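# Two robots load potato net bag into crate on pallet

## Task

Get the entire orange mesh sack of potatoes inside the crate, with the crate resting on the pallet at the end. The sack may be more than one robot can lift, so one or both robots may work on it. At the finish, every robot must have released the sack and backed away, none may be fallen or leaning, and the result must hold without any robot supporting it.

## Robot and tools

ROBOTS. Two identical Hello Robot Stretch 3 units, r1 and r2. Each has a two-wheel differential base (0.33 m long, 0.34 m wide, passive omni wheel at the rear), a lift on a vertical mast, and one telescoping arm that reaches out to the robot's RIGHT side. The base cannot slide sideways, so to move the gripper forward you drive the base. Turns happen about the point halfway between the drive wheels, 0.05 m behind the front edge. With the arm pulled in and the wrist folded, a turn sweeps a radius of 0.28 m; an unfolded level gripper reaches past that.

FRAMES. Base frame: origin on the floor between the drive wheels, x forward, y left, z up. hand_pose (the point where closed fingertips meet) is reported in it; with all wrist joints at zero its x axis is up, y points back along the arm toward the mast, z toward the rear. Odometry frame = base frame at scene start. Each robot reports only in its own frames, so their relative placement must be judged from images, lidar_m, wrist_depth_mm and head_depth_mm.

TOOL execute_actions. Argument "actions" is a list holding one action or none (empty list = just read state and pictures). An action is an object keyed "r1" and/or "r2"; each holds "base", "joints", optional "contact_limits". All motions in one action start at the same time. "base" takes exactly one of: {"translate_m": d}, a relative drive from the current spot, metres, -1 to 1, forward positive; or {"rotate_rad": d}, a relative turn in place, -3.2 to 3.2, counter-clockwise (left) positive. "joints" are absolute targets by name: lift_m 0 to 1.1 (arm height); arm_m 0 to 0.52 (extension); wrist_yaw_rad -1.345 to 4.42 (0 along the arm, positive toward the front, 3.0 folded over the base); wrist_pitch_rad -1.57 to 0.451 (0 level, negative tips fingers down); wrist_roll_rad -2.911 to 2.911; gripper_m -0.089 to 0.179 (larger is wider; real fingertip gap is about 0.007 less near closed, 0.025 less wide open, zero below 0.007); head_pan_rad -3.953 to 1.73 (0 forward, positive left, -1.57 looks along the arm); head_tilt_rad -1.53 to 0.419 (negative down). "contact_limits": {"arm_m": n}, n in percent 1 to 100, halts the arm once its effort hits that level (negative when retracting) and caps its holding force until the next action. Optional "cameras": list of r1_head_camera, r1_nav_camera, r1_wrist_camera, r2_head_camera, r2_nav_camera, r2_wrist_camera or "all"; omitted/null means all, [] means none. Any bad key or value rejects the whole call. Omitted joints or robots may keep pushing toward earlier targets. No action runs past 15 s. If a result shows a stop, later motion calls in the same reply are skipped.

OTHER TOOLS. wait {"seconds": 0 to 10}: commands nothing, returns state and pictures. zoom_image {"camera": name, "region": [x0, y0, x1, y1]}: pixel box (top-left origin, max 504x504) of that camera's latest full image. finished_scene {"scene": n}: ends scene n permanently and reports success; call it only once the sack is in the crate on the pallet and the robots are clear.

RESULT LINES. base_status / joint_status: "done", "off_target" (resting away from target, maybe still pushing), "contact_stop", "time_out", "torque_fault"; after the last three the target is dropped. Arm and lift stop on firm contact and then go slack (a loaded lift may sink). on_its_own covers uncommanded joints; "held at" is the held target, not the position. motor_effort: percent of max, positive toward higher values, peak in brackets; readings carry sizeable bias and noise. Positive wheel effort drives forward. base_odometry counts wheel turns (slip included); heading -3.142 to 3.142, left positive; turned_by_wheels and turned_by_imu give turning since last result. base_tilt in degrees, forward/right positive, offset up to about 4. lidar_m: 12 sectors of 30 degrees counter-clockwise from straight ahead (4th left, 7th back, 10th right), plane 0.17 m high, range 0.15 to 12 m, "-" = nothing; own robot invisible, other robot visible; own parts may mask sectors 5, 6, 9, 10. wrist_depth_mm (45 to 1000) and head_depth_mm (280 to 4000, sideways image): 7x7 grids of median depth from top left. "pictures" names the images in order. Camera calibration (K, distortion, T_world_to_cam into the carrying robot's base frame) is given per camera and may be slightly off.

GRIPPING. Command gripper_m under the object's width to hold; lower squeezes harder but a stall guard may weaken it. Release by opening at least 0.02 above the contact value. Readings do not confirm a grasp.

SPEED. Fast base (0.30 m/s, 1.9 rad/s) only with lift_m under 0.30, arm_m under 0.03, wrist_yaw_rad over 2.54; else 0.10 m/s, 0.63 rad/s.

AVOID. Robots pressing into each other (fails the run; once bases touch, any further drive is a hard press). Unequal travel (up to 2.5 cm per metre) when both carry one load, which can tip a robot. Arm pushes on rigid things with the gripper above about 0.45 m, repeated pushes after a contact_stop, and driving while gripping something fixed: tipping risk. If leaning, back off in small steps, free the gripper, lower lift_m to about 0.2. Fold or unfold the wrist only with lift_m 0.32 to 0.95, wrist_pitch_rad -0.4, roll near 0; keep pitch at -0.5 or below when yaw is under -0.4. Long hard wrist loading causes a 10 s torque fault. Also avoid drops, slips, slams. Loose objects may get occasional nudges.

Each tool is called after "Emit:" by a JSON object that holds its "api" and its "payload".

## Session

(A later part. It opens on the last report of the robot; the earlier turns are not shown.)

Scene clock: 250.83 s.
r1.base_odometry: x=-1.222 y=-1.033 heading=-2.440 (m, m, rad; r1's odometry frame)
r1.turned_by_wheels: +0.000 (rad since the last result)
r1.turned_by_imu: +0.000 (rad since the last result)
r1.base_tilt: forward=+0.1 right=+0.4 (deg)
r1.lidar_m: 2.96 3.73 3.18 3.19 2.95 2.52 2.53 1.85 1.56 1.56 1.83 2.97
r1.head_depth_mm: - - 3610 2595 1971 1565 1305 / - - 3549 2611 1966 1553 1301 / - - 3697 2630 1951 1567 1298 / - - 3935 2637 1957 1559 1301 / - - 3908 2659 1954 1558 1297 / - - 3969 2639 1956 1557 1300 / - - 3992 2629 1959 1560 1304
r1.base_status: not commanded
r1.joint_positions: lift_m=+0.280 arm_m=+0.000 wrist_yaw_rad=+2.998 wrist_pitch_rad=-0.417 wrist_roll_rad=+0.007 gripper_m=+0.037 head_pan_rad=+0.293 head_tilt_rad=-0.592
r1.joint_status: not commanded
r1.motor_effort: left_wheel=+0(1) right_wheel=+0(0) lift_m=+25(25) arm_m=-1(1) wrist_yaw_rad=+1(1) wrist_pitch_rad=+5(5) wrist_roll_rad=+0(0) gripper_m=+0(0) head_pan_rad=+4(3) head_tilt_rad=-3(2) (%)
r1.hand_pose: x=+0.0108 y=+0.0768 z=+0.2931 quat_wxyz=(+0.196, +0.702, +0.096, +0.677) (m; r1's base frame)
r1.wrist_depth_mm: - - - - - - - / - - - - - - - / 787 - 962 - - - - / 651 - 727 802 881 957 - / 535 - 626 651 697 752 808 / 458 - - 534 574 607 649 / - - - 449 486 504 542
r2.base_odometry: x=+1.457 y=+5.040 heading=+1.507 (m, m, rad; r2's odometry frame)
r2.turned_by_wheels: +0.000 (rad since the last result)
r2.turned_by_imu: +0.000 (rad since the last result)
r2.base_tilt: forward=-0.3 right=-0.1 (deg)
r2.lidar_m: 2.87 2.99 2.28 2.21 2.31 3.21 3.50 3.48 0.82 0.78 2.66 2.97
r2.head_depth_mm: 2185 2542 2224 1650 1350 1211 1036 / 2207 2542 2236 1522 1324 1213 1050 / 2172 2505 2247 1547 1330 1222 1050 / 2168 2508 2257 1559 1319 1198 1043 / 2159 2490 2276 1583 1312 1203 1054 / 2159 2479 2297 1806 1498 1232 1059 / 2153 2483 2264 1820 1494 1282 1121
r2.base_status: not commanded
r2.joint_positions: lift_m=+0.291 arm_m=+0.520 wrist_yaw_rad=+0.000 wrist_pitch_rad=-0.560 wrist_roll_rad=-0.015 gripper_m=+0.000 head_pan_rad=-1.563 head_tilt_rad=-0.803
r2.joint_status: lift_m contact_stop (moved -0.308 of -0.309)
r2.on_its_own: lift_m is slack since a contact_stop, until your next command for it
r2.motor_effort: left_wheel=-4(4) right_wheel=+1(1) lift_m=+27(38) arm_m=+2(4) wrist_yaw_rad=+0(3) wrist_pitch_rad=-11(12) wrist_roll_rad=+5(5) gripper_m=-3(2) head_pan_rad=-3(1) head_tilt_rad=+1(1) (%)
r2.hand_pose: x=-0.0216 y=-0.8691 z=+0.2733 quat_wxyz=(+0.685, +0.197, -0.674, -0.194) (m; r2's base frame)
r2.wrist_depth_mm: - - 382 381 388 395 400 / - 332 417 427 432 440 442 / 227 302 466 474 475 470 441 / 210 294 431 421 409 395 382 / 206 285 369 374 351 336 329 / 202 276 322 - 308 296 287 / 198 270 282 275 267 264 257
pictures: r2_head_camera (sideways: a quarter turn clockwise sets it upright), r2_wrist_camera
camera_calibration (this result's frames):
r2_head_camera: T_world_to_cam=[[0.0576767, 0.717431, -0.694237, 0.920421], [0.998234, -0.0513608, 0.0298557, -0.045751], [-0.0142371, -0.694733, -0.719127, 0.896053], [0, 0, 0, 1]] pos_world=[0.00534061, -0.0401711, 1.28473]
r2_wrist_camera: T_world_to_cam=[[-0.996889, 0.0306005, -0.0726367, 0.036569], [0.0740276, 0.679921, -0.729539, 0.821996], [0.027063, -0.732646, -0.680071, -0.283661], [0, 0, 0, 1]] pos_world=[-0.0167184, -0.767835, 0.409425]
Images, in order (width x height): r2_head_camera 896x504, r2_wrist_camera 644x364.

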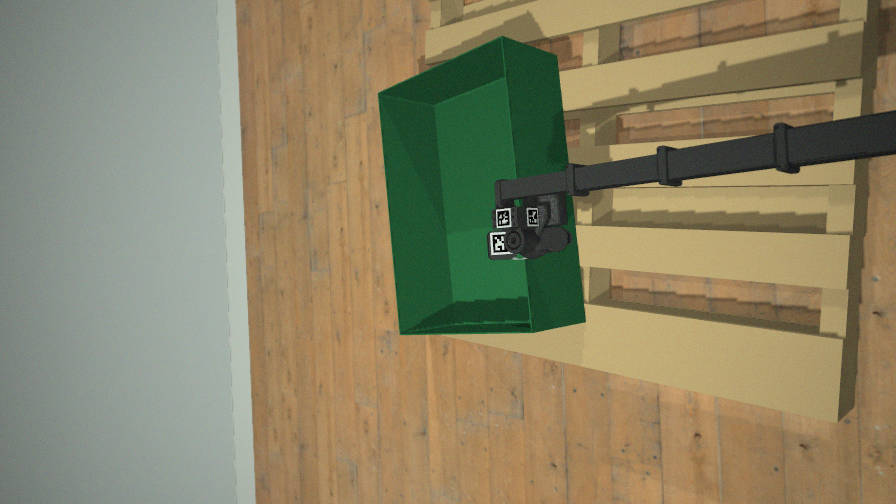

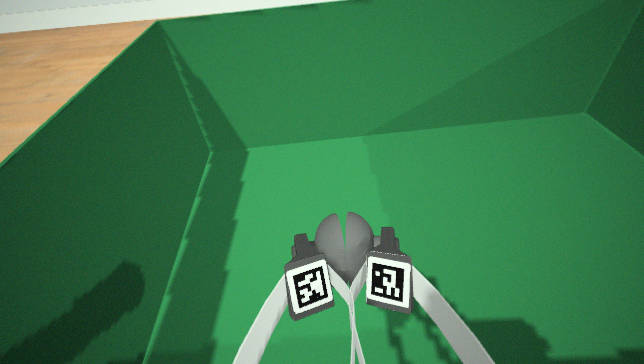

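Emit:
{"api": "execute_actions", "payload": {"actions": [{"r2":{"joints":{"lift_m":0.33,"wrist_pitch_rad":-1.0}}}], "cameras": []}}

Emit:
{"api": "execute_actions", "payload": {"actions": [{"r2":{"joints":{"arm_m":0.15},"contact_limits":{"arm_m":40}}}], "cameras": ["r2_head_camera"]}}

Scene clock: 255.60 s.
r1.base_odometry: x=-1.222 y=-1.033 heading=-2.440 (m, m, rad; r1's odometry frame)
r1.turned_by_wheels: +0.000 (rad since the last result)
r1.turned_by_imu: +0.000 (rad since the last result)
r1.base_tilt: forward=+0.0 right=+0.4 (deg)
r1.lidar_m: 2.95 3.72 3.18 3.18 2.95 2.52 2.53 1.85 1.56 1.55 1.82 2.99
r1.head_depth_mm: - - 3620 2614 1953 1564 1300 / - - 3607 2629 1963 1567 1305 / - - 3718 2659 1954 1568 1302 / - - 3883 2614 1946 1565 1306 / - - 3993 2629 1956 1568 1300 / - - - 2595 1963 1554 1302 / - - 3959 2637 1959 1570 1299
r1.base_status: not commanded
r1.joint_positions: lift_m=+0.280 arm_m=+0.000 wrist_yaw_rad=+2.998 wrist_pitch_rad=-0.417 wrist_roll_rad=+0.007 gripper_m=+0.037 head_pan_rad=+0.293 head_tilt_rad=-0.592
r1.joint_status: not commanded
r1.motor_effort: left_wheel=+1(0) right_wheel=+0(0) lift_m=+26(25) arm_m=-1(1) wrist_yaw_rad=+1(1) wrist_pitch_rad=+5(5) wrist_roll_rad=+0(0) gripper_m=+0(0) head_pan_rad=+3(4) head_tilt_rad=-3(3) (%)
r1.hand_pose: x=+0.0108 y=+0.0768 z=+0.2931 quat_wxyz=(+0.196, +0.702, +0.096, +0.677) (m; r1's base frame)
r1.wrist_depth_mm: - - - - - - - / - - - - - - - / 781 - 961 - - - - / 643 - 726 795 877 963 - / 530 - 623 650 694 750 810 / 464 - - 528 579 612 651 / - - - 454 486 508 540
r2.base_odometry: x=+1.457 y=+5.040 heading=+1.507 (m, m, rad; r2's odometry frame)
r2.turned_by_wheels: +0.000 (rad since the last result)
r2.turned_by_imu: +0.001 (rad since the last result)
r2.base_tilt: forward=-0.3 right=+0.0 (deg)
r2.lidar_m: 2.87 2.99 2.28 2.21 2.31 3.21 3.49 3.49 0.79 0.73 2.66 2.97
r2.head_depth_mm: 2170 2548 2220 1630 1332 1205 1032 / 2189 2510 2246 1504 1297 1220 1047 / 2182 2515 2238 1554 1311 1223 1049 / 2169 2507 2258 1527 1289 1197 1035 / 2164 2477 2257 1533 1314 1208 1053 / 2153 2477 2269 1815 1495 1231 1054 / 2166 2498 2295 1818 1504 1287 1121
r2.base_status: not commanded
r2.joint_positions: lift_m=+0.329 arm_m=+0.521 wrist_yaw_rad=+0.007 wrist_pitch_rad=-0.915 wrist_roll_rad=-0.035 gripper_m=+0.000 head_pan_rad=-1.563 head_tilt_rad=-0.803
r2.joint_status: wrist_pitch_rad off_target (ended at -0.915, target -1.000); the others done
r2.on_its_own: wrist_pitch_rad is at rest, and its effort (-25) is outside its rest range (-20 to +32)
r2.motor_effort: left_wheel=-1(3) right_wheel=+1(1) lift_m=+38(41) arm_m=-8(9) wrist_yaw_rad=-9(8) wrist_pitch_rad=-25(54) wrist_roll_rad=+12(14) gripper_m=-4(3) head_pan_rad=-2(3) head_tilt_rad=+1(1) (%)
r2.hand_pose: x=-0.0206 y=-0.8029 z=+0.2505 quat_wxyz=(+0.647, +0.320, -0.622, -0.305) (m; r2's base frame)
r2.wrist_depth_mm: 231 347 403 415 417 414 397 / 223 334 397 391 378 376 365 / 217 317 361 356 347 341 333 / 211 303 330 323 319 313 307 / 210 290 305 306 296 289 286 / 203 277 282 - 274 267 264 / 197 259 262 259 256 252 160
pictures: none
No camera images: the call's "cameras" was empty. Leave "cameras" out to get every camera's image.

Scene clock: 259.53 s.
r1.base_odometry: x=-1.222 y=-1.033 heading=-2.440 (m, m, rad; r1's odometry frame)
r1.turned_by_wheels: +0.000 (rad since the last result)
r1.turned_by_imu: +0.000 (rad since the last result)
r1.base_tilt: forward=+0.1 right=+0.2 (deg)
r1.lidar_m: 2.96 3.73 3.18 3.18 2.94 2.52 2.52 1.85 1.56 1.56 1.82 3.12
r1.head_depth_mm: - - 3373 2625 1962 1558 1306 / - - 3532 2638 1960 1563 1308 / - - 3674 2628 1960 1568 1299 / - - 3936 2631 1945 1565 1302 / - - 3933 2631 1966 1559 1307 / - - 3989 2631 1967 1558 1309 / - - 3983 2625 1943 1567 1303
r1.base_status: not commanded
r1.joint_positions: lift_m=+0.280 arm_m=+0.000 wrist_yaw_rad=+2.998 wrist_pitch_rad=-0.417 wrist_roll_rad=+0.007 gripper_m=+0.037 head_pan_rad=+0.293 head_tilt_rad=-0.592
r1.joint_status: not commanded
r1.motor_effort: left_wheel=+0(0) right_wheel=+0(0) lift_m=+25(25) arm_m=-1(1) wrist_yaw_rad=+1(1) wrist_pitch_rad=+5(5) wrist_roll_rad=+0(0) gripper_m=+0(0) head_pan_rad=+4(4) head_tilt_rad=-2(2) (%)
r1.hand_pose: x=+0.0108 y=+0.0768 z=+0.2931 quat_wxyz=(+0.196, +0.702, +0.096, +0.677) (m; r1's base frame)
r1.wrist_depth_mm: - - - - - - - / - - - - - - - / 777 - 958 - - - - / 650 - 742 790 885 959 - / 536 - 619 655 691 743 812 / 464 - - 526 577 604 635 / - - - 451 483 506 535
r2.base_odometry: x=+1.457 y=+5.040 heading=+1.507 (m, m, rad; r2's odometry frame)
r2.turned_by_wheels: +0.000 (rad since the last result)
r2.turned_by_imu: +0.001 (rad since the last result)
r2.base_tilt: forward=-0.3 right=+0.0 (deg)
r2.lidar_m: 2.87 3.00 2.29 2.21 2.31 3.22 3.50 3.49 0.42 0.31 0.44 2.97
r2.head_depth_mm: 2193 2551 2191 1666 1253 1208 1030 / 2193 2533 2201 1649 1301 1163 1053 / 2182 2533 2246 1683 1333 1169 1031 / 2179 2520 2248 1677 1308 1175 1016 / 2165 2494 2259 1674 1261 1148 1054 / 2155 2490 2304 1806 1491 1207 1059 / 2164 2460 2299 1809 1510 1286 1120
r2.base_status: not commanded
r2.joint_positions: lift_m=+0.329 arm_m=+0.151 wrist_yaw_rad=+0.009 wrist_pitch_rad=-0.946 wrist_roll_rad=-0.026 gripper_m=+0.000 head_pan_rad=-1.563 head_tilt_rad=-0.803
r2.joint_status: all done
r2.motor_effort: left_wheel=+1(1) right_wheel=-3(3) lift_m=+38(38) arm_m=-7(11) wrist_yaw_rad=-10(11) wrist_pitch_rad=-16(27) wrist_roll_rad=+9(12) gripper_m=-3(2) head_pan_rad=-3(2) head_tilt_rad=+1(1) (%)
r2.contact_limits: arm_m 40 (drawing in: default 25, maximum 41; extending or still: default 35, maximum 57)
r2.hand_pose: x=-0.0204 y=-0.4259 z=+0.2462 quat_wxyz=(+0.639, +0.329, -0.619, -0.315) (m; r2's base frame)
r2.wrist_depth_mm: 290 330 398 412 399 390 379 / 282 371 383 375 364 355 347 / 220 352 350 345 335 327 321 / 175 302 322 316 310 305 231 / 148 221 298 298 289 281 129 / 126 175 276 - 271 166 97 / 110 144 232 255 248 102 333
pictures: r2_head_camera (sideways: a quarter turn clockwise sets it upright)
camera_calibration (this result's frames):
r2_head_camera: T_world_to_cam=[[0.0576768, 0.717412, -0.694257, 0.920447], [0.998234, -0.0513599, 0.0298574, -0.0457532], [-0.014237, -0.694753, -0.719107, 0.896028], [0, 0, 0, 1]] pos_world=[0.00534062, -0.0401715, 1.28473]
Images, in order (width x height): r2_head_camera 896x504.

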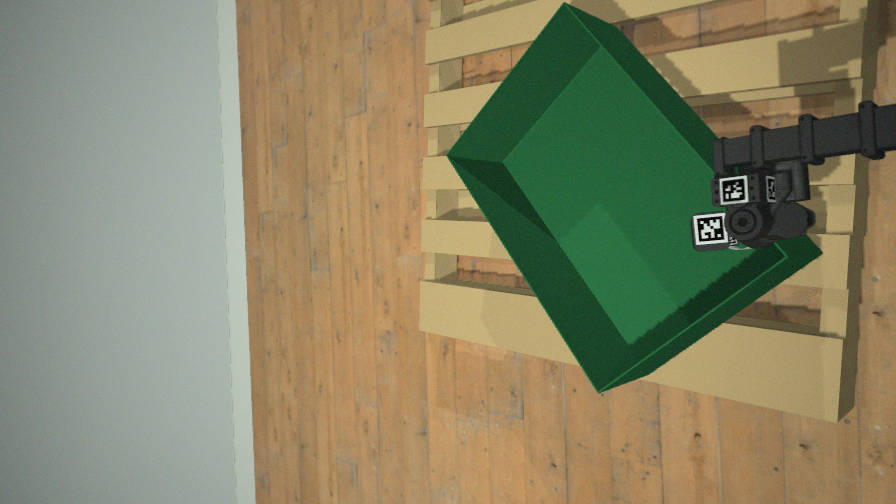

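Emit:
{"api": "execute_actions", "payload": {"actions": [{"r2":{"joints":{"lift_m":0.52,"wrist_pitch_rad":-1.0,"wrist_yaw_rad":0,"wrist_roll_rad":0}}}], "cameras": []}}

Emit:
{"api": "execute_actions", "payload": {"actions": [{"r2":{"base":{"translate_m":-0.3},"joints":{"arm_m":0.4}}}], "cameras": []}}

Emit:
{"api": "execute_actions", "payload": {"actions": [{"r2":{"joints":{"lift_m":0.34}}}], "cameras": ["r2_head_camera"]}}

Emit:
{"api": "execute_actions", "payload": {"actions": [{"r2":{"joints":{"arm_m":0.17},"contact_limits":{"arm_m":40}}}], "cameras": ["r2_head_camera"]}}

Scene clock: 270.20 s.
r1.base_odometry: x=-1.222 y=-1.033 heading=-2.440 (m, m, rad; r1's odometry frame)
r1.turned_by_wheels: +0.000 (rad since the last result)
r1.turned_by_imu: +0.001 (rad since the last result)
r1.base_tilt: forward=+0.0 right=+0.2 (deg)
r1.lidar_m: 2.95 3.71 3.18 3.19 2.95 2.53 2.53 1.85 1.56 1.56 1.83 3.13
r1.head_depth_mm: - - 3339 2610 1953 1574 1303 / - - 3567 2649 1980 1558 1307 / - - 3680 2636 1945 1566 1299 / - - - 2641 1939 1566 1300 / - - - 2630 1957 1571 1302 / - - 3986 2629 1967 1558 1300 / - - 3943 2642 1956 1571 1303
r1.base_status: not commanded
r1.joint_positions: lift_m=+0.280 arm_m=+0.000 wrist_yaw_rad=+2.998 wrist_pitch_rad=-0.417 wrist_roll_rad=+0.007 gripper_m=+0.037 head_pan_rad=+0.293 head_tilt_rad=-0.592
r1.joint_status: not commanded
r1.motor_effort: left_wheel=+0(0) right_wheel=+0(0) lift_m=+26(25) arm_m=-1(1) wrist_yaw_rad=+2(2) wrist_pitch_rad=+5(5) wrist_roll_rad=+0(0) gripper_m=+0(0) head_pan_rad=+4(3) head_tilt_rad=-3(3) (%)
r1.hand_pose: x=+0.0108 y=+0.0768 z=+0.2931 quat_wxyz=(+0.196, +0.702, +0.096, +0.677) (m; r1's base frame)
r1.wrist_depth_mm: - - - - - - - / - - - - - - - / 790 - 953 - - - - / 642 - 729 798 877 959 - / 532 - 633 651 691 751 820 / 465 - - 526 575 604 643 / - - - 453 488 506 541
r2.base_odometry: x=+1.457 y=+5.040 heading=+1.507 (m, m, rad; r2's odometry frame)
r2.turned_by_wheels: +0.000 (rad since the last result)
r2.turned_by_imu: +0.001 (rad since the last result)
r2.base_tilt: forward=-0.2 right=-0.1 (deg)
r2.lidar_m: 2.87 2.99 2.29 2.21 2.31 3.21 3.50 3.50 0.42 0.31 0.44 2.97
r2.head_depth_mm: 2197 2522 2226 1660 1253 1208 1032 / 2180 2526 2236 1652 1304 1117 - / 2181 2501 2259 1689 1336 - 1045 / 2176 2465 2262 1711 1312 1146 1013 / 2162 2503 2260 1680 1256 1147 1053 / 2168 2491 2285 1818 1503 1202 1061 / 2149 2499 2316 1820 1497 1280 1114
r2.base_status: not commanded
r2.joint_positions: lift_m=+0.519 arm_m=+0.150 wrist_yaw_rad=+0.003 wrist_pitch_rad=-1.006 wrist_roll_rad=-0.006 gripper_m=+0.000 head_pan_rad=-1.563 head_tilt_rad=-0.803
r2.joint_status: all done
r2.motor_effort: left_wheel=-1(1) right_wheel=+0(4) lift_m=+44(45) arm_m=-2(7) wrist_yaw_rad=-3(12) wrist_pitch_rad=+2(16) wrist_roll_rad=+3(8) gripper_m=-3(3) head_pan_rad=-1(2) head_tilt_rad=+1(2) (%)
r2.hand_pose: x=-0.0212 y=-0.4121 z=+0.4286 quat_wxyz=(+0.622, +0.343, -0.617, -0.339) (m; r2's base frame)
r2.wrist_depth_mm: 864 846 429 530 607 550 440 / 799 407 484 577 563 554 484 / 736 465 540 539 526 517 504 / 677 655 516 507 493 482 497 / 638 618 476 479 467 457 552 / 602 475 438 - 430 524 522 / 563 445 437 415 416 499 410
pictures: none
No camera images: the call's "cameras" was empty. Leave "cameras" out to get every camera's image.

Scene clock: 274.20 s.
r1.base_odometry: x=-1.222 y=-1.033 heading=-2.440 (m, m, rad; r1's odometry frame)
r1.turned_by_wheels: +0.000 (rad since the last result)
r1.turned_by_imu: +0.000 (rad since the last result)
r1.base_tilt: forward=+0.1 right=+0.1 (deg)
r1.lidar_m: 2.96 3.72 3.19 3.17 2.93 2.53 2.52 1.85 1.56 1.56 1.82 3.12
r1.head_depth_mm: - - 3232 2623 1968 1566 1302 / - - 3968 2630 1967 1565 1298 / - - 3472 2594 1963 1571 1306 / - - - 2625 1951 1568 1306 / - - 3985 2617 1952 1559 1302 / - - 3957 2587 1950 1563 1301 / - - 3971 2622 1952 1558 1293
r1.base_status: not commanded
r1.joint_positions: lift_m=+0.280 arm_m=+0.000 wrist_yaw_rad=+2.998 wrist_pitch_rad=-0.417 wrist_roll_rad=+0.007 gripper_m=+0.037 head_pan_rad=+0.293 head_tilt_rad=-0.592
r1.joint_status: not commanded
r1.motor_effort: left_wheel=+0(0) right_wheel=+0(0) lift_m=+25(25) arm_m=-1(1) wrist_yaw_rad=+2(2) wrist_pitch_rad=+5(5) wrist_roll_rad=+0(0) gripper_m=+0(0) head_pan_rad=+4(4) head_tilt_rad=-3(3) (%)
r1.hand_pose: x=+0.0108 y=+0.0768 z=+0.2931 quat_wxyz=(+0.196, +0.702, +0.096, +0.677) (m; r1's base frame)
r1.wrist_depth_mm: - - - - - - - / - - - - - - - / 781 - 956 - - - - / 642 - 744 805 892 975 - / 544 - 620 650 692 735 803 / 464 - - 531 576 610 639 / - - - 453 489 509 542
r2.base_odometry: x=+1.438 y=+4.741 heading=+1.507 (m, m, rad; r2's odometry frame)
r2.turned_by_wheels: +0.000 (rad since the last result)
r2.turned_by_imu: -0.001 (rad since the last result)
r2.base_tilt: forward=-0.4 right=+0.0 (deg)
r2.lidar_m: 3.18 3.11 2.29 2.22 2.31 3.21 5.60 3.20 2.63 0.47 0.44 0.45
r2.head_depth_mm: 2191 2511 2228 1690 1367 1162 1009 / 2185 2523 2225 1689 1392 1266 - / 2163 2497 2239 1830 1187 1215 1039 / 2157 2506 2248 1736 1313 1121 1038 / 2178 2480 2265 1673 1339 1105 1043 / 2118 2484 2296 1693 1290 1149 1019 / 2169 2440 2307 1822 1261 1157 1054
r2.base_status: done
r2.joint_positions: lift_m=+0.519 arm_m=+0.400 wrist_yaw_rad=+0.002 wrist_pitch_rad=-1.006 wrist_roll_rad=-0.004 gripper_m=+0.000 head_pan_rad=-1.563 head_tilt_rad=-0.803
r2.joint_status: all done
r2.motor_effort: left_wheel=-3(9) right_wheel=+1(2) lift_m=+44(44) arm_m=+4(4) wrist_yaw_rad=-2(4) wrist_pitch_rad=+2(2) wrist_roll_rad=+2(3) gripper_m=-3(3) head_pan_rad=-2(2) head_tilt_rad=+2(2) (%)
r2.hand_pose: x=-0.0214 y=-0.6615 z=+0.4286 quat_wxyz=(+0.621, +0.342, -0.618, -0.340) (m; r2's base frame)
r2.wrist_depth_mm: 861 681 438 654 643 608 604 / 772 403 449 527 589 561 563 / 376 414 526 465 543 536 525 / 386 483 513 501 377 581 481 / 449 493 482 478 389 468 451 / 469 460 454 - 402 428 425 / 445 437 431 418 366 418 407
pictures: none
No camera images: the call's "cameras" was empty. Leave "cameras" out to get every camera's image.

Scene clock: 276.67 s.
r1.base_odometry: x=-1.222 y=-1.033 heading=-2.440 (m, m, rad; r1's odometry frame)
r1.turned_by_wheels: +0.000 (rad since the last result)
r1.turned_by_imu: +0.000 (rad since the last result)
r1.base_tilt: forward=+0.1 right=+0.3 (deg)
r1.lidar_m: 2.95 3.72 3.18 3.18 2.95 2.53 2.53 1.85 1.56 1.56 1.82 3.13
r1.head_depth_mm: - - 3145 2613 1959 1564 1307 / - - 3635 2635 1941 1569 1300 / - - 3342 2651 1965 1558 1307 / - - 3986 2612 1967 1560 1298 / - - - 2632 1958 1554 1303 / - - 3901 2614 1967 1561 1299 / - - - 2619 1944 1562 1299
r1.base_status: not commanded
r1.joint_positions: lift_m=+0.280 arm_m=+0.000 wrist_yaw_rad=+2.998 wrist_pitch_rad=-0.417 wrist_roll_rad=+0.007 gripper_m=+0.037 head_pan_rad=+0.293 head_tilt_rad=-0.592
r1.joint_status: not commanded
r1.motor_effort: left_wheel=+1(1) right_wheel=+0(0) lift_m=+25(25) arm_m=-1(1) wrist_yaw_rad=+1(1) wrist_pitch_rad=+5(5) wrist_roll_rad=+0(0) gripper_m=+0(0) head_pan_rad=+4(3) head_tilt_rad=-3(3) (%)
r1.hand_pose: x=+0.0108 y=+0.0768 z=+0.2931 quat_wxyz=(+0.196, +0.702, +0.096, +0.677) (m; r1's base frame)
r1.wrist_depth_mm: - - - - - - - / - - - - - - - / 774 - 953 - - - - / 648 - 744 812 876 954 - / 541 - 626 652 687 742 799 / 464 - - 527 577 593 641 / - - - 451 490 507 538
r2.base_odometry: x=+1.438 y=+4.741 heading=+1.507 (m, m, rad; r2's odometry frame)
r2.turned_by_wheels: +0.000 (rad since the last result)
r2.turned_by_imu: +0.000 (rad since the last result)
r2.base_tilt: forward=-0.3 right=+0.0 (deg)
r2.lidar_m: 3.17 3.10 2.29 2.22 2.31 3.21 5.61 3.20 2.64 0.47 0.44 0.45
r2.head_depth_mm: 2200 2511 2211 1680 1351 1156 992 / 2175 2496 2197 1684 1366 1213 1067 / 2176 2532 2226 1685 1375 1224 1074 / 2170 2482 2274 1673 1314 1132 1037 / 2184 2500 2272 1663 1347 1106 1040 / 2181 2478 2269 1686 1286 1154 1020 / 2149 2458 2287 1824 1267 1162 1049
r2.base_status: not commanded
r2.joint_positions: lift_m=+0.341 arm_m=+0.400 wrist_yaw_rad=+0.002 wrist_pitch_rad=-1.006 wrist_roll_rad=-0.004 gripper_m=+0.000 head_pan_rad=-1.563 head_tilt_rad=-0.803
r2.joint_status: all done
r2.motor_effort: left_wheel=-2(2) right_wheel=+1(1) lift_m=+10(37) arm_m=+4(3) wrist_yaw_rad=-2(1) wrist_pitch_rad=+2(2) wrist_roll_rad=+2(2) gripper_m=-3(3) head_pan_rad=-1(1) head_tilt_rad=+2(2) (%)
r2.hand_pose: x=-0.0214 y=-0.6615 z=+0.2502 quat_wxyz=(+0.621, +0.342, -0.618, -0.340) (m; r2's base frame)
r2.wrist_depth_mm: 280 322 379 265 180 140 499 / 311 363 368 333 209 152 124 / 347 349 341 332 251 173 131 / 334 328 318 311 299 200 147 / 310 306 299 299 289 236 156 / 294 287 284 - 272 207 123 / 275 271 267 261 256 137 98
pictures: r2_head_camera (sideways: a quarter turn clockwise sets it upright)
camera_calibration (this result's frames):
r2_head_camera: T_world_to_cam=[[0.0576767, 0.717412, -0.694258, 0.920448], [0.998234, -0.0513598, 0.0298574, -0.0457532], [-0.0142369, -0.694753, -0.719107, 0.896028], [0, 0, 0, 1]] pos_world=[0.00534062, -0.0401715, 1.28473]
Images, in order (width x height): r2_head_camera 896x504.

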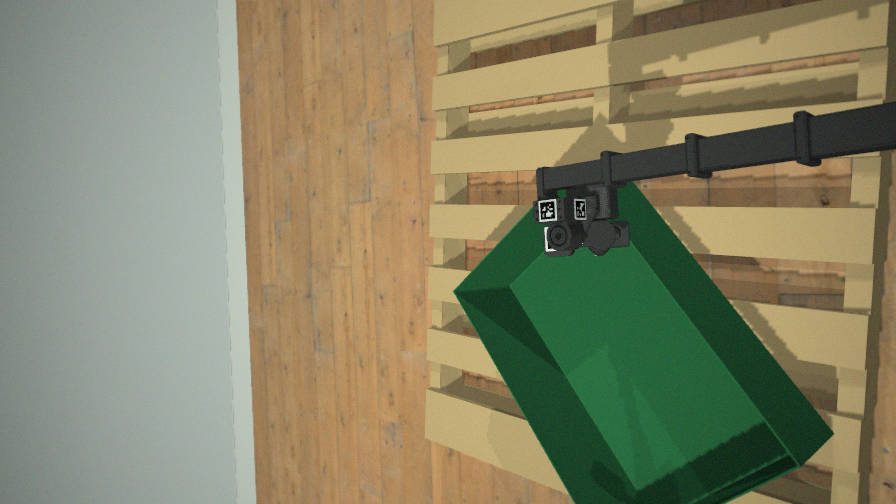

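Scene clock: 279.60 s.
r1.base_odometry: x=-1.222 y=-1.033 heading=-2.440 (m, m, rad; r1's odometry frame)
r1.turned_by_wheels: +0.000 (rad since the last result)
r1.turned_by_imu: +0.000 (rad since the last result)
r1.base_tilt: forward=+0.2 right=+0.2 (deg)
r1.lidar_m: 2.95 3.73 3.18 3.19 2.95 2.52 2.53 1.85 1.56 1.56 1.82 3.12
r1.head_depth_mm: - - 3433 2628 1956 1573 1305 / - - 3324 2604 1963 1558 1299 / - - 3340 2633 1949 1560 1309 / - - 3970 2623 1962 1557 1303 / - - 3998 2647 1960 1561 1305 / - - - 2638 1964 1562 1297 / - - 3963 2603 1962 1562 1296
r1.base_status: not commanded
r1.joint_positions: lift_m=+0.280 arm_m=+0.000 wrist_yaw_rad=+2.998 wrist_pitch_rad=-0.417 wrist_roll_rad=+0.007 gripper_m=+0.037 head_pan_rad=+0.293 head_tilt_rad=-0.592
r1.joint_status: not commanded
r1.motor_effort: left_wheel=+0(1) right_wheel=+0(0) lift_m=+25(25) arm_m=-1(1) wrist_yaw_rad=+1(1) wrist_pitch_rad=+5(5) wrist_roll_rad=+0(0) gripper_m=+0(0) head_pan_rad=+3(3) head_tilt_rad=-2(2) (%)
r1.hand_pose: x=+0.0108 y=+0.0768 z=+0.2931 quat_wxyz=(+0.196, +0.702, +0.096, +0.677) (m; r1's base frame)
r1.wrist_depth_mm: - - - - - - - / - - - - - - - / 780 - 942 - - - - / 654 - 749 796 872 976 - / 526 - 619 651 700 759 799 / 458 - - 526 578 599 644 / - - - 454 493 507 537
r2.base_odometry: x=+1.438 y=+4.741 heading=+1.507 (m, m, rad; r2's odometry frame)
r2.turned_by_wheels: +0.000 (rad since the last result)
r2.turned_by_imu: +0.001 (rad since the last result)
r2.base_tilt: forward=-0.3 right=-0.1 (deg)
r2.lidar_m: 3.17 3.09 2.29 2.22 2.31 3.22 5.59 3.20 0.41 0.36 0.36 0.41
r2.head_depth_mm: 2202 2518 2191 1661 1364 1162 993 / 2194 2508 2201 1685 1367 1215 1067 / 2202 2525 2242 1680 1307 1169 1039 / 2182 2488 2282 1680 1287 1163 1021 / 2149 2470 2258 1688 1282 1151 999 / 2152 2472 2289 1693 1259 1150 1005 / 2149 2492 2299 1805 1368 1152 1039
r2.base_status: not commanded
r2.joint_positions: lift_m=+0.341 arm_m=+0.171 wrist_yaw_rad=+0.007 wrist_pitch_rad=-0.970 wrist_roll_rad=-0.005 gripper_m=+0.000 head_pan_rad=-1.563 head_tilt_rad=-0.803
r2.joint_status: all done
r2.motor_effort: left_wheel=+3(4) right_wheel=-3(5) lift_m=+10(10) arm_m=-6(8) wrist_yaw_rad=-8(8) wrist_pitch_rad=-9(12) wrist_roll_rad=+2(3) gripper_m=-3(4) head_pan_rad=-2(2) head_tilt_rad=+2(1) (%)
r2.contact_limits: arm_m 40 (drawing in: default 25, maximum 41; extending or still: default 35, maximum 57)
r2.hand_pose: x=-0.0207 y=-0.4404 z=+0.2545 quat_wxyz=(+0.628, +0.333, -0.622, -0.327) (m; r2's base frame)
r2.wrist_depth_mm: 341 366 400 407 328 207 151 / 390 393 386 377 359 223 160 / 374 367 356 346 338 238 167 / 347 337 328 321 316 257 177 / 321 313 305 306 294 280 187 / 298 293 288 - 276 268 162 / 280 275 270 263 206 116 106
pictures: r2_head_camera (sideways: a quarter turn clockwise sets it upright)
camera_calibration (this result's frames):
r2_head_camera: T_world_to_cam=[[0.0576769, 0.717399, -0.694271, 0.920465], [0.998234, -0.0513594, 0.0298585, -0.0457546], [-0.0142369, -0.694767, -0.719094, 0.896011], [0, 0, 0, 1]] pos_world=[0.00534062, -0.0401719, 1.28473]
Images, in order (width x height): r2_head_camera 896x504.

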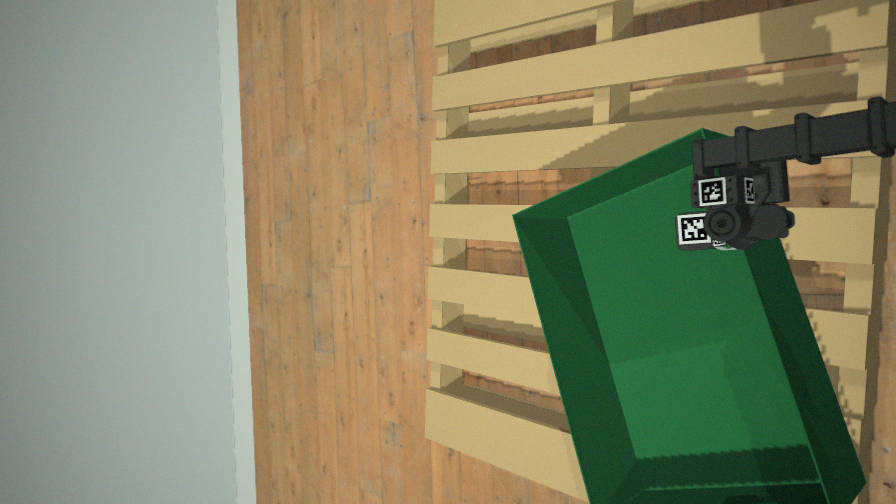

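Emit:
{"api": "execute_actions", "payload": {"actions": [{"r2":{"joints":{"arm_m":0.09},"contact_limits":{"arm_m":40}}}], "cameras": []}}

Emit:
{"api": "execute_actions", "payload": {"actions": [{"r2":{"joints":{"arm_m":0.12,"lift_m":0.6,"head_pan_rad":-1.1}}}], "cameras": ["r2_head_camera","r2_nav_camera"]}}

Scene clock: 284.70 s.
r1.base_odometry: x=-1.222 y=-1.033 heading=-2.440 (m, m, rad; r1's odometry frame)
r1.turned_by_wheels: +0.000 (rad since the last result)
r1.turned_by_imu: +0.001 (rad since the last result)
r1.base_tilt: forward=+0.0 right=+0.5 (deg)
r1.lidar_m: 2.96 3.74 3.18 3.18 2.95 2.52 2.52 1.85 1.56 1.56 1.83 3.11
r1.head_depth_mm: - - 3497 2637 1959 1565 1306 / - - 3180 2672 1960 1566 1301 / - - 3335 2615 1965 1559 1295 / - - 3944 2609 1956 1569 1300 / - - 3960 2645 1958 1569 1296 / - - 3996 2626 1951 1559 1302 / - - 3990 2613 1952 1552 1301
r1.base_status: not commanded
r1.joint_positions: lift_m=+0.280 arm_m=+0.000 wrist_yaw_rad=+2.998 wrist_pitch_rad=-0.417 wrist_roll_rad=+0.007 gripper_m=+0.037 head_pan_rad=+0.293 head_tilt_rad=-0.592
r1.joint_status: not commanded
r1.motor_effort: left_wheel=+0(1) right_wheel=+0(0) lift_m=+25(25) arm_m=-1(1) wrist_yaw_rad=+1(2) wrist_pitch_rad=+5(5) wrist_roll_rad=+0(0) gripper_m=+0(0) head_pan_rad=+3(4) head_tilt_rad=-3(3) (%)
r1.hand_pose: x=+0.0108 y=+0.0768 z=+0.2931 quat_wxyz=(+0.196, +0.702, +0.096, +0.677) (m; r1's base frame)
r1.wrist_depth_mm: - - - - - - - / - - - - - - - / 780 - 952 - - - - / 641 - 736 803 862 957 - / 537 - 616 651 690 742 813 / 464 - - 532 571 602 646 / - - - 451 487 512 535
r2.base_odometry: x=+1.438 y=+4.741 heading=+1.507 (m, m, rad; r2's odometry frame)
r2.turned_by_wheels: +0.000 (rad since the last result)
r2.turned_by_imu: +0.001 (rad since the last result)
r2.base_tilt: forward=-0.3 right=+0.0 (deg)
r2.lidar_m: 3.18 3.10 2.29 2.22 2.31 3.22 5.61 3.21 0.32 0.30 0.30 0.38
r2.head_depth_mm: 2180 2572 2228 1673 1366 1161 992 / 2189 2515 2235 1691 1364 1200 1066 / 2170 2501 2249 1671 1292 1124 1002 / 2164 2481 2248 1670 1262 1151 1000 / 2166 2477 2297 1671 1259 1151 993 / 2144 2475 2276 1691 1359 1150 1028 / 2170 2472 2298 1815 1365 1132 1005
r2.base_status: not commanded
r2.joint_positions: lift_m=+0.341 arm_m=+0.091 wrist_yaw_rad=+0.007 wrist_pitch_rad=-0.955 wrist_roll_rad=-0.007 gripper_m=+0.000 head_pan_rad=-1.563 head_tilt_rad=-0.803
r2.joint_status: all done
r2.motor_effort: left_wheel=+1(3) right_wheel=-2(4) lift_m=+11(11) arm_m=-7(7) wrist_yaw_rad=-8(8) wrist_pitch_rad=-13(13) wrist_roll_rad=+3(3) gripper_m=-3(3) head_pan_rad=-2(1) head_tilt_rad=+1(1) (%)
r2.contact_limits: arm_m 40 (drawing in: default 25, maximum 41; extending or still: default 35, maximum 57)
r2.hand_pose: x=-0.0207 y=-0.3639 z=+0.2564 quat_wxyz=(+0.632, +0.328, -0.624, -0.322) (m; r2's base frame)
r2.wrist_depth_mm: 372 390 407 411 399 238 166 / 411 407 396 383 371 249 171 / 383 372 361 353 343 260 177 / 351 345 334 327 320 275 184 / 325 316 311 309 298 284 190 / 301 294 291 - 279 269 197 / 281 275 272 265 217 146 109
pictures: none
No camera images: the call's "cameras" was empty. Leave "cameras" out to get every camera's image.

Scene clock: 287.90 s.
r1.base_odometry: x=-1.222 y=-1.033 heading=-2.440 (m, m, rad; r1's odometry frame)
r1.turned_by_wheels: +0.000 (rad since the last result)
r1.turned_by_imu: +0.000 (rad since the last result)
r1.base_tilt: forward=+0.3 right=+0.4 (deg)
r1.lidar_m: 2.95 3.72 3.19 3.18 2.94 2.53 2.53 1.85 1.56 1.55 1.82 3.09
r1.head_depth_mm: - - 3428 2634 1968 1568 1302 / - - 3578 2634 1950 1559 1302 / - - 3499 2622 1973 1560 1304 / - - - 2625 1962 1569 1301 / - - 3994 2632 1950 1576 1300 / - - 3964 2623 1953 1560 1298 / - - 3954 2618 1959 1570 1305
r1.base_status: not commanded
r1.joint_positions: lift_m=+0.280 arm_m=+0.000 wrist_yaw_rad=+2.998 wrist_pitch_rad=-0.417 wrist_roll_rad=+0.007 gripper_m=+0.037 head_pan_rad=+0.293 head_tilt_rad=-0.592
r1.joint_status: not commanded
r1.motor_effort: left_wheel=+1(0) right_wheel=+0(0) lift_m=+25(25) arm_m=-1(1) wrist_yaw_rad=+1(1) wrist_pitch_rad=+5(5) wrist_roll_rad=+0(0) gripper_m=+0(0) head_pan_rad=+3(3) head_tilt_rad=-3(3) (%)
r1.hand_pose: x=+0.0108 y=+0.0768 z=+0.2931 quat_wxyz=(+0.196, +0.702, +0.096, +0.677) (m; r1's base frame)
r1.wrist_depth_mm: - - - - - - - / - - - - - - - / 782 - 964 - - - - / 639 - 746 808 886 988 - / 537 - 618 653 697 741 808 / 460 - - 526 573 600 650 / - - - 452 489 502 540
r2.base_odometry: x=+1.438 y=+4.741 heading=+1.507 (m, m, rad; r2's odometry frame)
r2.turned_by_wheels: +0.000 (rad since the last result)
r2.turned_by_imu: +0.000 (rad since the last result)
r2.base_tilt: forward=-0.3 right=-0.1 (deg)
r2.lidar_m: 3.17 3.11 2.30 2.22 2.32 3.20 5.58 3.19 0.32 0.30 0.30 0.38
r2.head_depth_mm: 2085 2378 2222 1772 1356 1155 945 / 2188 2468 2225 1672 1245 1159 1012 / 2284 2631 2230 1674 1250 1146 981 / 2379 2719 2242 1663 1278 1138 1022 / 2503 2792 2263 1790 1270 1148 1072 / 2620 2931 2291 1806 1496 1132 1112 / 2771 3079 2295 1822 1495 1262 1115
r2.base_status: not commanded
r2.joint_positions: lift_m=+0.599 arm_m=+0.120 wrist_yaw_rad=+0.003 wrist_pitch_rad=-1.006 wrist_roll_rad=-0.006 gripper_m=+0.000 head_pan_rad=-1.107 head_tilt_rad=-0.803
r2.joint_status: all done
r2.motor_effort: left_wheel=-1(1) right_wheel=+0(3) lift_m=+44(45) arm_m=+4(5) wrist_yaw_rad=-3(8) wrist_pitch_rad=+2(13) wrist_roll_rad=+3(3) gripper_m=-3(3) head_pan_rad=+3(26) head_tilt_rad=+1(1) (%)
r2.hand_pose: x=-0.0212 y=-0.3816 z=+0.5086 quat_wxyz=(+0.622, +0.343, -0.617, -0.339) (m; r2's base frame)
r2.wrist_depth_mm: 986 800 792 736 734 789 698 / 883 722 517 516 593 671 644 / 497 558 609 623 593 620 610 / 514 612 602 583 544 586 567 / 499 576 563 561 529 537 544 / 483 539 524 - 490 497 519 / 463 511 504 492 484 484 548
pictures: r2_head_camera (sideways: a quarter turn clockwise sets it upright), r2_nav_camera (sideways: a quarter turn counterclockwise sets it upright)
camera_calibration (this result's frames):
r2_head_camera: T_world_to_cam=[[-0.264217, 0.669445, -0.694286, 0.922448], [0.918797, 0.393599, 0.0298597, -0.0452717], [0.29326, -0.630019, -0.719079, 0.894116], [0, 0, 0, 1]] pos_world=[0.0231135, -0.0363995, 1.28474]
r2_nav_camera: T_world_to_cam=[[0.282633, -0.625689, 0.727071, -0.89561], [-0.909458, -0.415774, -0.00426737, 0.0591973], [0.304967, -0.660035, -0.686549, 0.854519], [0, 0, 0, 1]] pos_world=[0.0463658, 0.0282514, 1.23809]
Images, in order (width x height): r2_head_camera 896x504, r2_nav_camera 672x504.

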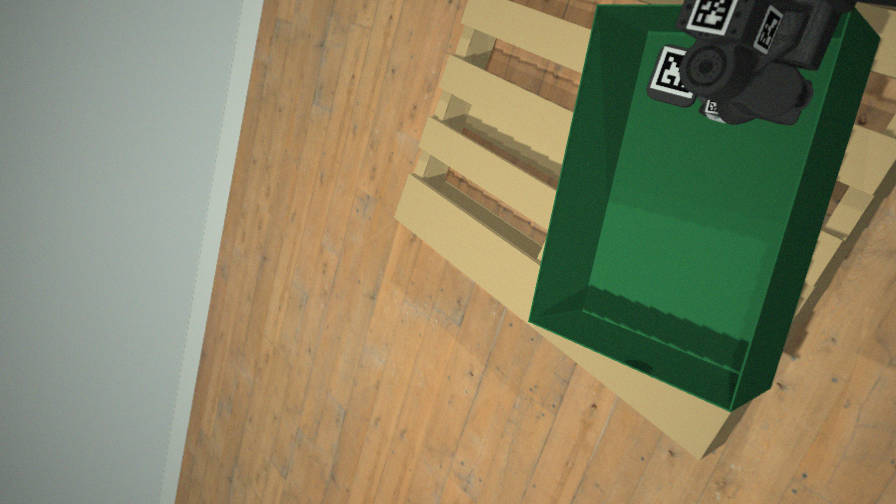

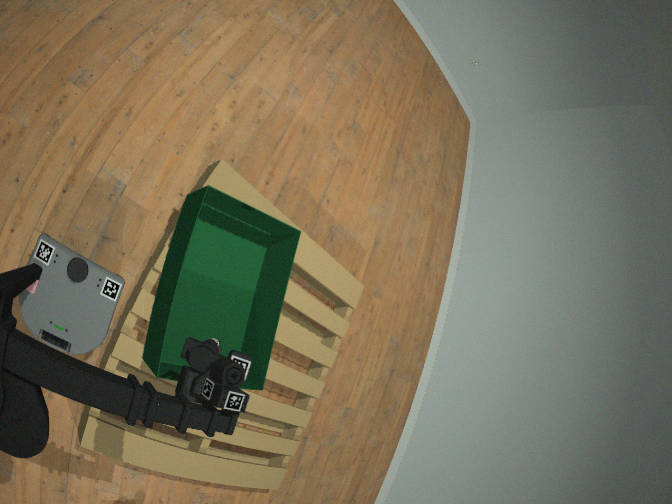

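Emit:
{"api": "execute_actions", "payload": {"actions": [{"r2":{"base":{"translate_m":-0.81},"joints":{"arm_m":0.18,"wrist_yaw_rad":-1.345,"wrist_pitch_rad":-0.9,"gripper_m":0.179,"head_pan_rad":-2.2,"head_tilt_rad":-0.9}}}], "cameras": ["r2_head_camera","r2_nav_camera","r1_nav_camera"]}}

Scene clock: 302.37 s.
r1.base_odometry: x=-1.222 y=-1.033 heading=-2.440 (m, m, rad; r1's odometry frame)
r1.turned_by_wheels: +0.000 (rad since the last result)
r1.turned_by_imu: +0.001 (rad since the last result)
r1.base_tilt: forward=+0.2 right=+0.3 (deg)
r1.lidar_m: 2.43 3.70 3.19 3.18 2.94 2.52 2.52 1.86 1.56 1.56 1.83 3.11
r1.head_depth_mm: - - 3472 2630 1960 1562 1301 / - - 3500 2603 1964 1559 1303 / - - - 2545 1978 1574 1301 / - - 3694 2534 1959 1559 1301 / - - 3953 2641 1964 1557 1297 / - - - 2617 1947 1563 1304 / - - - 2623 1976 1567 1300
r1.base_status: not commanded
r1.joint_positions: lift_m=+0.280 arm_m=+0.000 wrist_yaw_rad=+2.998 wrist_pitch_rad=-0.417 wrist_roll_rad=+0.007 gripper_m=+0.037 head_pan_rad=+0.293 head_tilt_rad=-0.592
r1.joint_status: not commanded
r1.motor_effort: left_wheel=+0(0) right_wheel=-1(0) lift_m=+25(25) arm_m=-1(1) wrist_yaw_rad=+1(2) wrist_pitch_rad=+5(5) wrist_roll_rad=+0(0) gripper_m=+0(0) head_pan_rad=+3(3) head_tilt_rad=-2(2) (%)
r1.hand_pose: x=+0.0108 y=+0.0768 z=+0.2931 quat_wxyz=(+0.196, +0.702, +0.096, +0.677) (m; r1's base frame)
r1.wrist_depth_mm: - - - - - - - / - - - - - - - / 782 - 979 - - - - / 653 - 742 793 871 955 - / 536 - 618 651 703 745 812 / 464 - - 527 576 606 657 / - - - 456 493 508 541
r2.base_odometry: x=+1.386 y=+3.932 heading=+1.507 (m, m, rad; r2's odometry frame)
r2.turned_by_wheels: +0.000 (rad since the last result)
r2.turned_by_imu: -0.003 (rad since the last result)
r2.base_tilt: forward=-0.3 right=-0.1 (deg)
r2.lidar_m: 1.05 3.14 2.30 2.23 2.32 3.21 4.77 2.42 2.62 2.55 0.96 0.71
r2.head_depth_mm: 3325 2488 1972 1634 1400 1224 1111 / 3199 2467 1992 1644 1396 1223 1122 / 3030 2479 1995 1640 1399 1230 - / 2805 2529 1994 1650 1416 1182 1123 / 2555 2542 2003 1663 1466 1196 1091 / 2415 2552 2027 1668 - 1193 1096 / 2237 2447 2015 1689 1453 1219 1035
r2.base_status: done
r2.joint_positions: lift_m=+0.599 arm_m=+0.180 wrist_yaw_rad=-1.342 wrist_pitch_rad=-0.911 wrist_roll_rad=-0.006 gripper_m=+0.179 head_pan_rad=-2.193 head_tilt_rad=-0.890
r2.joint_status: all done
r2.motor_effort: left_wheel=-1(44) right_wheel=+1(21) lift_m=+43(44) arm_m=+3(4) wrist_yaw_rad=-4(3) wrist_pitch_rad=+3(3) wrist_roll_rad=+3(3) gripper_m=+0(86) head_pan_rad=-2(36) head_tilt_rad=-4(13) (%)
r2.hand_pose: x=-0.1559 y=-0.3559 z=+0.5207 quat_wxyz=(+0.306, -0.149, -0.690, -0.639) (m; r2's base frame)
r2.wrist_depth_mm: - - - - - 986 933 / - 963 926 923 876 874 846 / 901 891 859 831 813 795 787 / 829 796 789 706 735 731 709 / 758 746 716 629 694 680 663 / 704 698 656 626 637 650 - / 657 622 621 605 608 - -
pictures: r1_nav_camera (sideways: a quarter turn counterclockwise sets it upright), r2_head_camera (sideways: a quarter turn clockwise sets it upright), r2_nav_camera (sideways: a quarter turn counterclockwise sets it upright)
camera_calibration (this result's frames):
r1_nav_camera: T_world_to_cam=[[0.607299, 0.127572, 0.784164, -0.982918], [0.27848, -0.958583, -0.0597221, 0.126653], [0.744068, 0.254643, -0.617673, 0.749042], [0, 0, 0, 1]] pos_world=[0.00431701, 0.0560627, 1.241]
r2_head_camera: T_world_to_cam=[[0.502789, 0.592504, -0.629398, 0.833217], [0.774999, -0.631483, 0.0246343, -0.0375885], [-0.382858, -0.500168, -0.776693, 0.973162], [0, 0, 0, 1]] pos_world=[-0.017219, -0.0306766, 1.2812]
r2_nav_camera: T_world_to_cam=[[-0.457221, -0.590818, 0.664743, -0.809874], [-0.79151, 0.611154, -0.00122397, 0.0545153], [-0.405537, -0.52671, -0.747071, 0.937566], [0, 0, 0, 1]] pos_world=[0.0530762, -0.0179801, 1.23885]
Images, in order (width x height): r1_nav_camera 672x504, r2_head_camera 896x504, r2_nav_camera 672x504.

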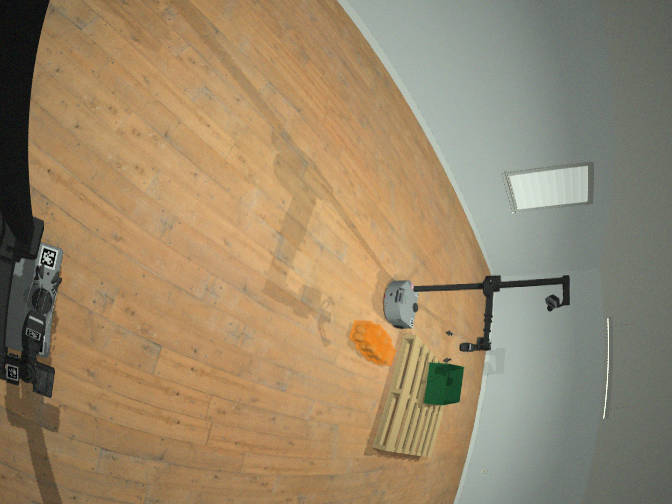

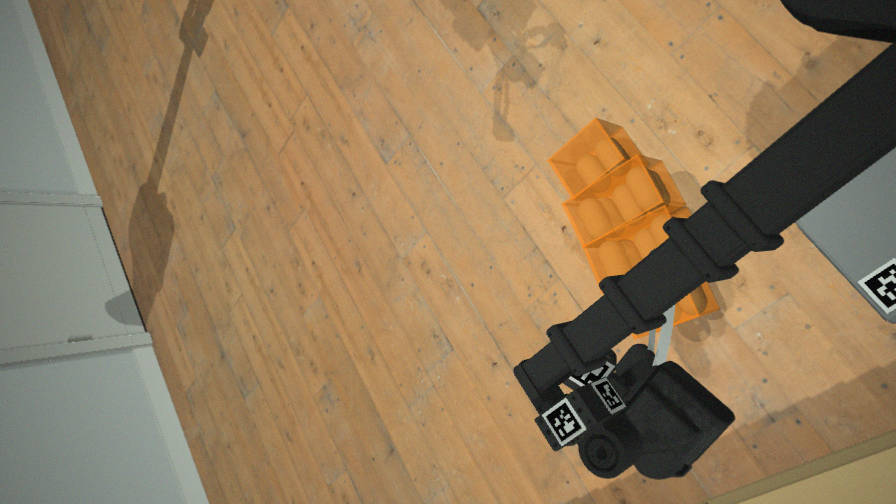

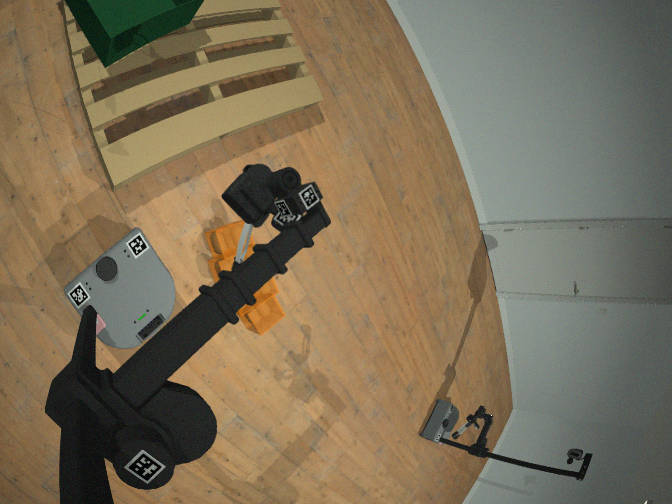

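Emit:
{"api": "execute_actions", "payload": {"actions": [{"r2":{"joints":{"arm_m":0.22,"lift_m":0.3}}}], "cameras": ["r2_wrist_camera","r2_head_camera"]}}

Scene clock: 311.27 s.
r1.base_odometry: x=-1.222 y=-1.033 heading=-2.440 (m, m, rad; r1's odometry frame)
r1.turned_by_wheels: +0.000 (rad since the last result)
r1.turned_by_imu: +0.001 (rad since the last result)
r1.base_tilt: forward=-0.1 right=+0.4 (deg)
r1.lidar_m: 2.43 3.75 3.18 3.18 2.94 2.53 2.53 1.85 1.56 1.56 1.82 3.11
r1.head_depth_mm: - - 3493 2639 1967 1564 1305 / - - 3522 2615 1956 1560 1301 / - - 3669 2525 1952 1568 1304 / - - 3495 2512 1957 1571 1306 / - - 3984 2622 1964 1559 1302 / - - 3943 2616 1946 1560 1302 / - - 3999 2620 1955 1563 1302
r1.base_status: not commanded
r1.joint_positions: lift_m=+0.280 arm_m=+0.000 wrist_yaw_rad=+2.998 wrist_pitch_rad=-0.417 wrist_roll_rad=+0.007 gripper_m=+0.037 head_pan_rad=+0.293 head_tilt_rad=-0.592
r1.joint_status: not commanded
r1.motor_effort: left_wheel=+0(1) right_wheel=+0(0) lift_m=+25(25) arm_m=-1(1) wrist_yaw_rad=+1(2) wrist_pitch_rad=+5(5) wrist_roll_rad=+0(0) gripper_m=+0(0) head_pan_rad=+3(3) head_tilt_rad=-2(2) (%)
r1.hand_pose: x=+0.0108 y=+0.0768 z=+0.2931 quat_wxyz=(+0.196, +0.702, +0.096, +0.677) (m; r1's base frame)
r1.wrist_depth_mm: - - - - - - - / - - - - - - - / 782 - 982 - - - - / 641 - 737 795 866 963 - / 529 - 623 645 692 742 802 / 465 - - 533 575 605 657 / - - - 454 487 513 538
r2.base_odometry: x=+1.386 y=+3.932 heading=+1.507 (m, m, rad; r2's odometry frame)
r2.turned_by_wheels: +0.000 (rad since the last result)
r2.turned_by_imu: +0.001 (rad since the last result)
r2.base_tilt: forward=-0.3 right=+0.0 (deg)
r2.lidar_m: 1.05 3.11 2.31 2.23 2.32 3.21 4.79 2.42 2.63 2.54 0.97 0.71
r2.head_depth_mm: 3364 2466 1958 1637 1396 1221 1113 / 3219 2473 1974 1637 1399 1225 1120 / 3009 2523 1988 1648 1410 1206 - / 2802 2548 2007 1656 1406 1210 - / 2560 2516 1997 1661 1420 1190 1092 / 2426 2568 2020 1672 1411 1234 1094 / 2257 2444 2036 1671 1426 1241 1031
r2.base_status: not commanded
r2.joint_positions: lift_m=+0.301 arm_m=+0.220 wrist_yaw_rad=-1.342 wrist_pitch_rad=-0.911 wrist_roll_rad=-0.005 gripper_m=+0.179 head_pan_rad=-2.193 head_tilt_rad=-0.890
r2.joint_status: all done
r2.motor_effort: left_wheel=-1(1) right_wheel=+0(1) lift_m=+10(38) arm_m=+4(3) wrist_yaw_rad=-4(3) wrist_pitch_rad=+3(3) wrist_roll_rad=+3(3) gripper_m=+0(1) head_pan_rad=-2(2) head_tilt_rad=-4(4) (%)
r2.hand_pose: x=-0.1560 y=-0.3958 z=+0.2223 quat_wxyz=(+0.306, -0.149, -0.690, -0.639) (m; r2's base frame)
r2.wrist_depth_mm: 649 620 593 583 568 545 531 / 576 557 535 393 448 496 485 / 516 502 486 366 403 452 438 / 468 457 445 375 321 411 402 / 427 422 397 341 388 387 378 / 394 395 377 336 363 356 - / 369 354 353 346 337 331 330
pictures: r2_head_camera (sideways: a quarter turn clockwise sets it upright), r2_wrist_camera
camera_calibration (this result's frames):
r2_head_camera: T_world_to_cam=[[0.502789, 0.592505, -0.629398, 0.833217], [0.774999, -0.631482, 0.0246343, -0.0375885], [-0.382858, -0.500169, -0.776693, 0.973162], [0, 0, 0, 1]] pos_world=[-0.017219, -0.0306766, 1.2812]
r2_wrist_camera: T_world_to_cam=[[-0.166166, 0.984038, -0.0637065, 0.389409], [0.884267, 0.120103, -0.451272, 0.315825], [-0.436417, -0.131319, -0.89011, 0.244517], [0, 0, 0, 1]] pos_world=[-0.107856, -0.389015, 0.384977]
Images, in order (width x height): r2_head_camera 896x504, r2_wrist_camera 644x364.

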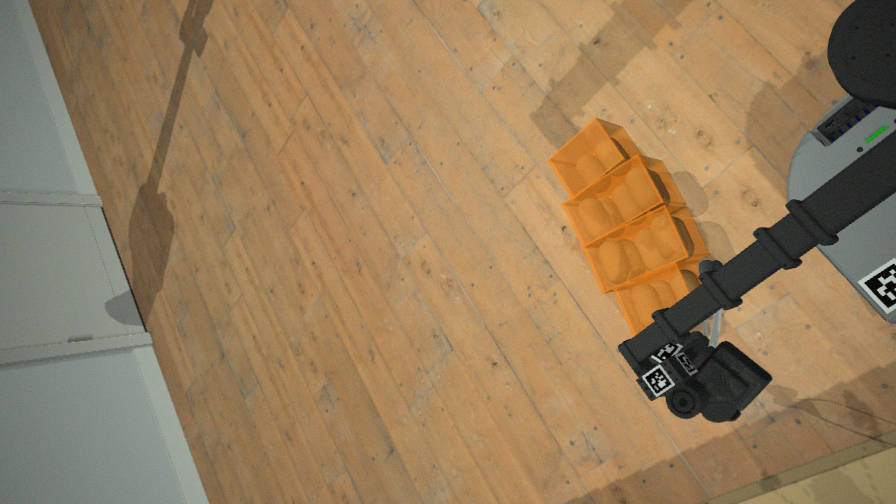

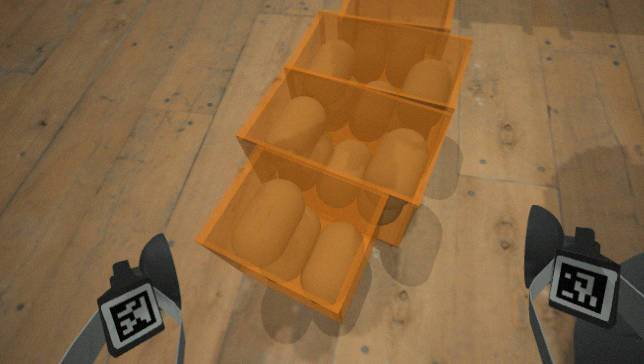

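Emit:
{"api": "execute_actions", "payload": {"actions": [{"r2":{"joints":{"arm_m":0.27,"lift_m":0.22}}}], "cameras": ["r2_wrist_camera"]}}

Scene clock: 316.97 s.
r1.base_odometry: x=-1.222 y=-1.033 heading=-2.440 (m, m, rad; r1's odometry frame)
r1.turned_by_wheels: +0.000 (rad since the last result)
r1.turned_by_imu: +0.000 (rad since the last result)
r1.base_tilt: forward=+0.1 right=+0.2 (deg)
r1.lidar_m: 2.18 3.70 3.18 3.19 2.94 2.53 2.52 1.85 1.56 1.56 1.83 3.11
r1.head_depth_mm: - - 3488 2624 1945 1565 1307 / - - 3683 2486 1963 1566 1299 / - - 3983 2524 1960 1558 1305 / - - 3477 2516 1946 1565 1301 / - - - 2610 1959 1559 1294 / - - 3962 2620 1955 1566 1296 / - - 3966 2621 1956 1559 1300
r1.base_status: not commanded
r1.joint_positions: lift_m=+0.280 arm_m=+0.000 wrist_yaw_rad=+2.998 wrist_pitch_rad=-0.417 wrist_roll_rad=+0.007 gripper_m=+0.037 head_pan_rad=+0.293 head_tilt_rad=-0.592
r1.joint_status: not commanded
r1.motor_effort: left_wheel=+0(1) right_wheel=+0(0) lift_m=+25(25) arm_m=-1(1) wrist_yaw_rad=+1(1) wrist_pitch_rad=+5(5) wrist_roll_rad=+0(0) gripper_m=+0(0) head_pan_rad=+3(4) head_tilt_rad=-3(2) (%)
r1.hand_pose: x=+0.0108 y=+0.0768 z=+0.2931 quat_wxyz=(+0.196, +0.702, +0.096, +0.677) (m; r1's base frame)
r1.wrist_depth_mm: - - - - - - - / - - - - - - - / 791 - 953 - - - - / 642 - 738 789 875 955 - / 535 - 628 645 695 742 818 / 464 - - 528 573 598 643 / - - - 448 484 510 539
r2.base_odometry: x=+1.386 y=+3.932 heading=+1.507 (m, m, rad; r2's odometry frame)
r2.turned_by_wheels: +0.000 (rad since the last result)
r2.turned_by_imu: +0.001 (rad since the last result)
r2.base_tilt: forward=-0.2 right=-0.1 (deg)
r2.lidar_m: 1.05 3.12 2.31 2.23 2.32 3.21 4.76 2.43 2.63 2.54 0.96 0.71
r2.head_depth_mm: 3356 2481 1964 1636 1405 1221 1095 / 3226 2493 1978 1645 1402 1226 1115 / 3026 2519 1982 1644 1405 1211 - / 2771 2496 1987 1631 1413 1202 - / 2556 2547 2001 1665 1414 1189 1095 / 2441 2557 2037 1654 1414 1188 1096 / 2233 2474 2012 1680 1418 1237 1035
r2.base_status: not commanded
r2.joint_positions: lift_m=+0.221 arm_m=+0.270 wrist_yaw_rad=-1.342 wrist_pitch_rad=-0.911 wrist_roll_rad=-0.005 gripper_m=+0.179 head_pan_rad=-2.193 head_tilt_rad=-0.890
r2.joint_status: all done
r2.motor_effort: left_wheel=-1(1) right_wheel=+0(0) lift_m=+11(10) arm_m=+4(2) wrist_yaw_rad=-3(4) wrist_pitch_rad=+3(3) wrist_roll_rad=+2(3) gripper_m=+0(1) head_pan_rad=-2(2) head_tilt_rad=-4(4) (%)
r2.hand_pose: x=-0.1560 y=-0.4458 z=+0.1423 quat_wxyz=(+0.306, -0.149, -0.690, -0.639) (m; r2's base frame)
r2.wrist_depth_mm: 514 495 480 458 371 288 421 / 453 440 431 274 342 281 381 / 409 395 386 303 298 240 349 / 372 363 357 225 291 325 320 / 341 334 322 250 262 305 300 / 313 314 302 286 284 284 - / 292 281 280 275 271 264 257
pictures: r2_wrist_camera
camera_calibration (this result's frames):
r2_wrist_camera: T_world_to_cam=[[-0.165966, 0.984065, -0.0638009, 0.43356], [0.884301, 0.119883, -0.451264, 0.285635], [-0.436425, -0.131314, -0.890107, 0.166742], [0, 0, 0, 1]] pos_world=[-0.107861, -0.438999, 0.304977]
Images, in order (width x height): r2_wrist_camera 644x364.

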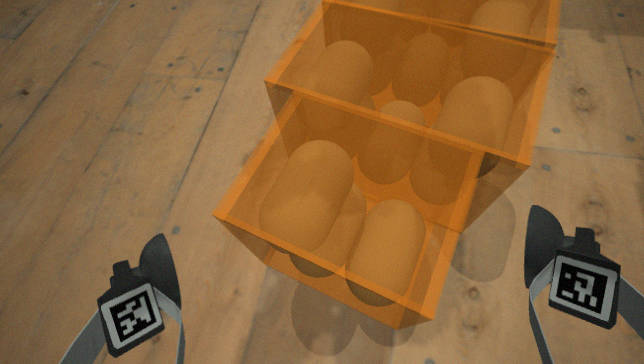

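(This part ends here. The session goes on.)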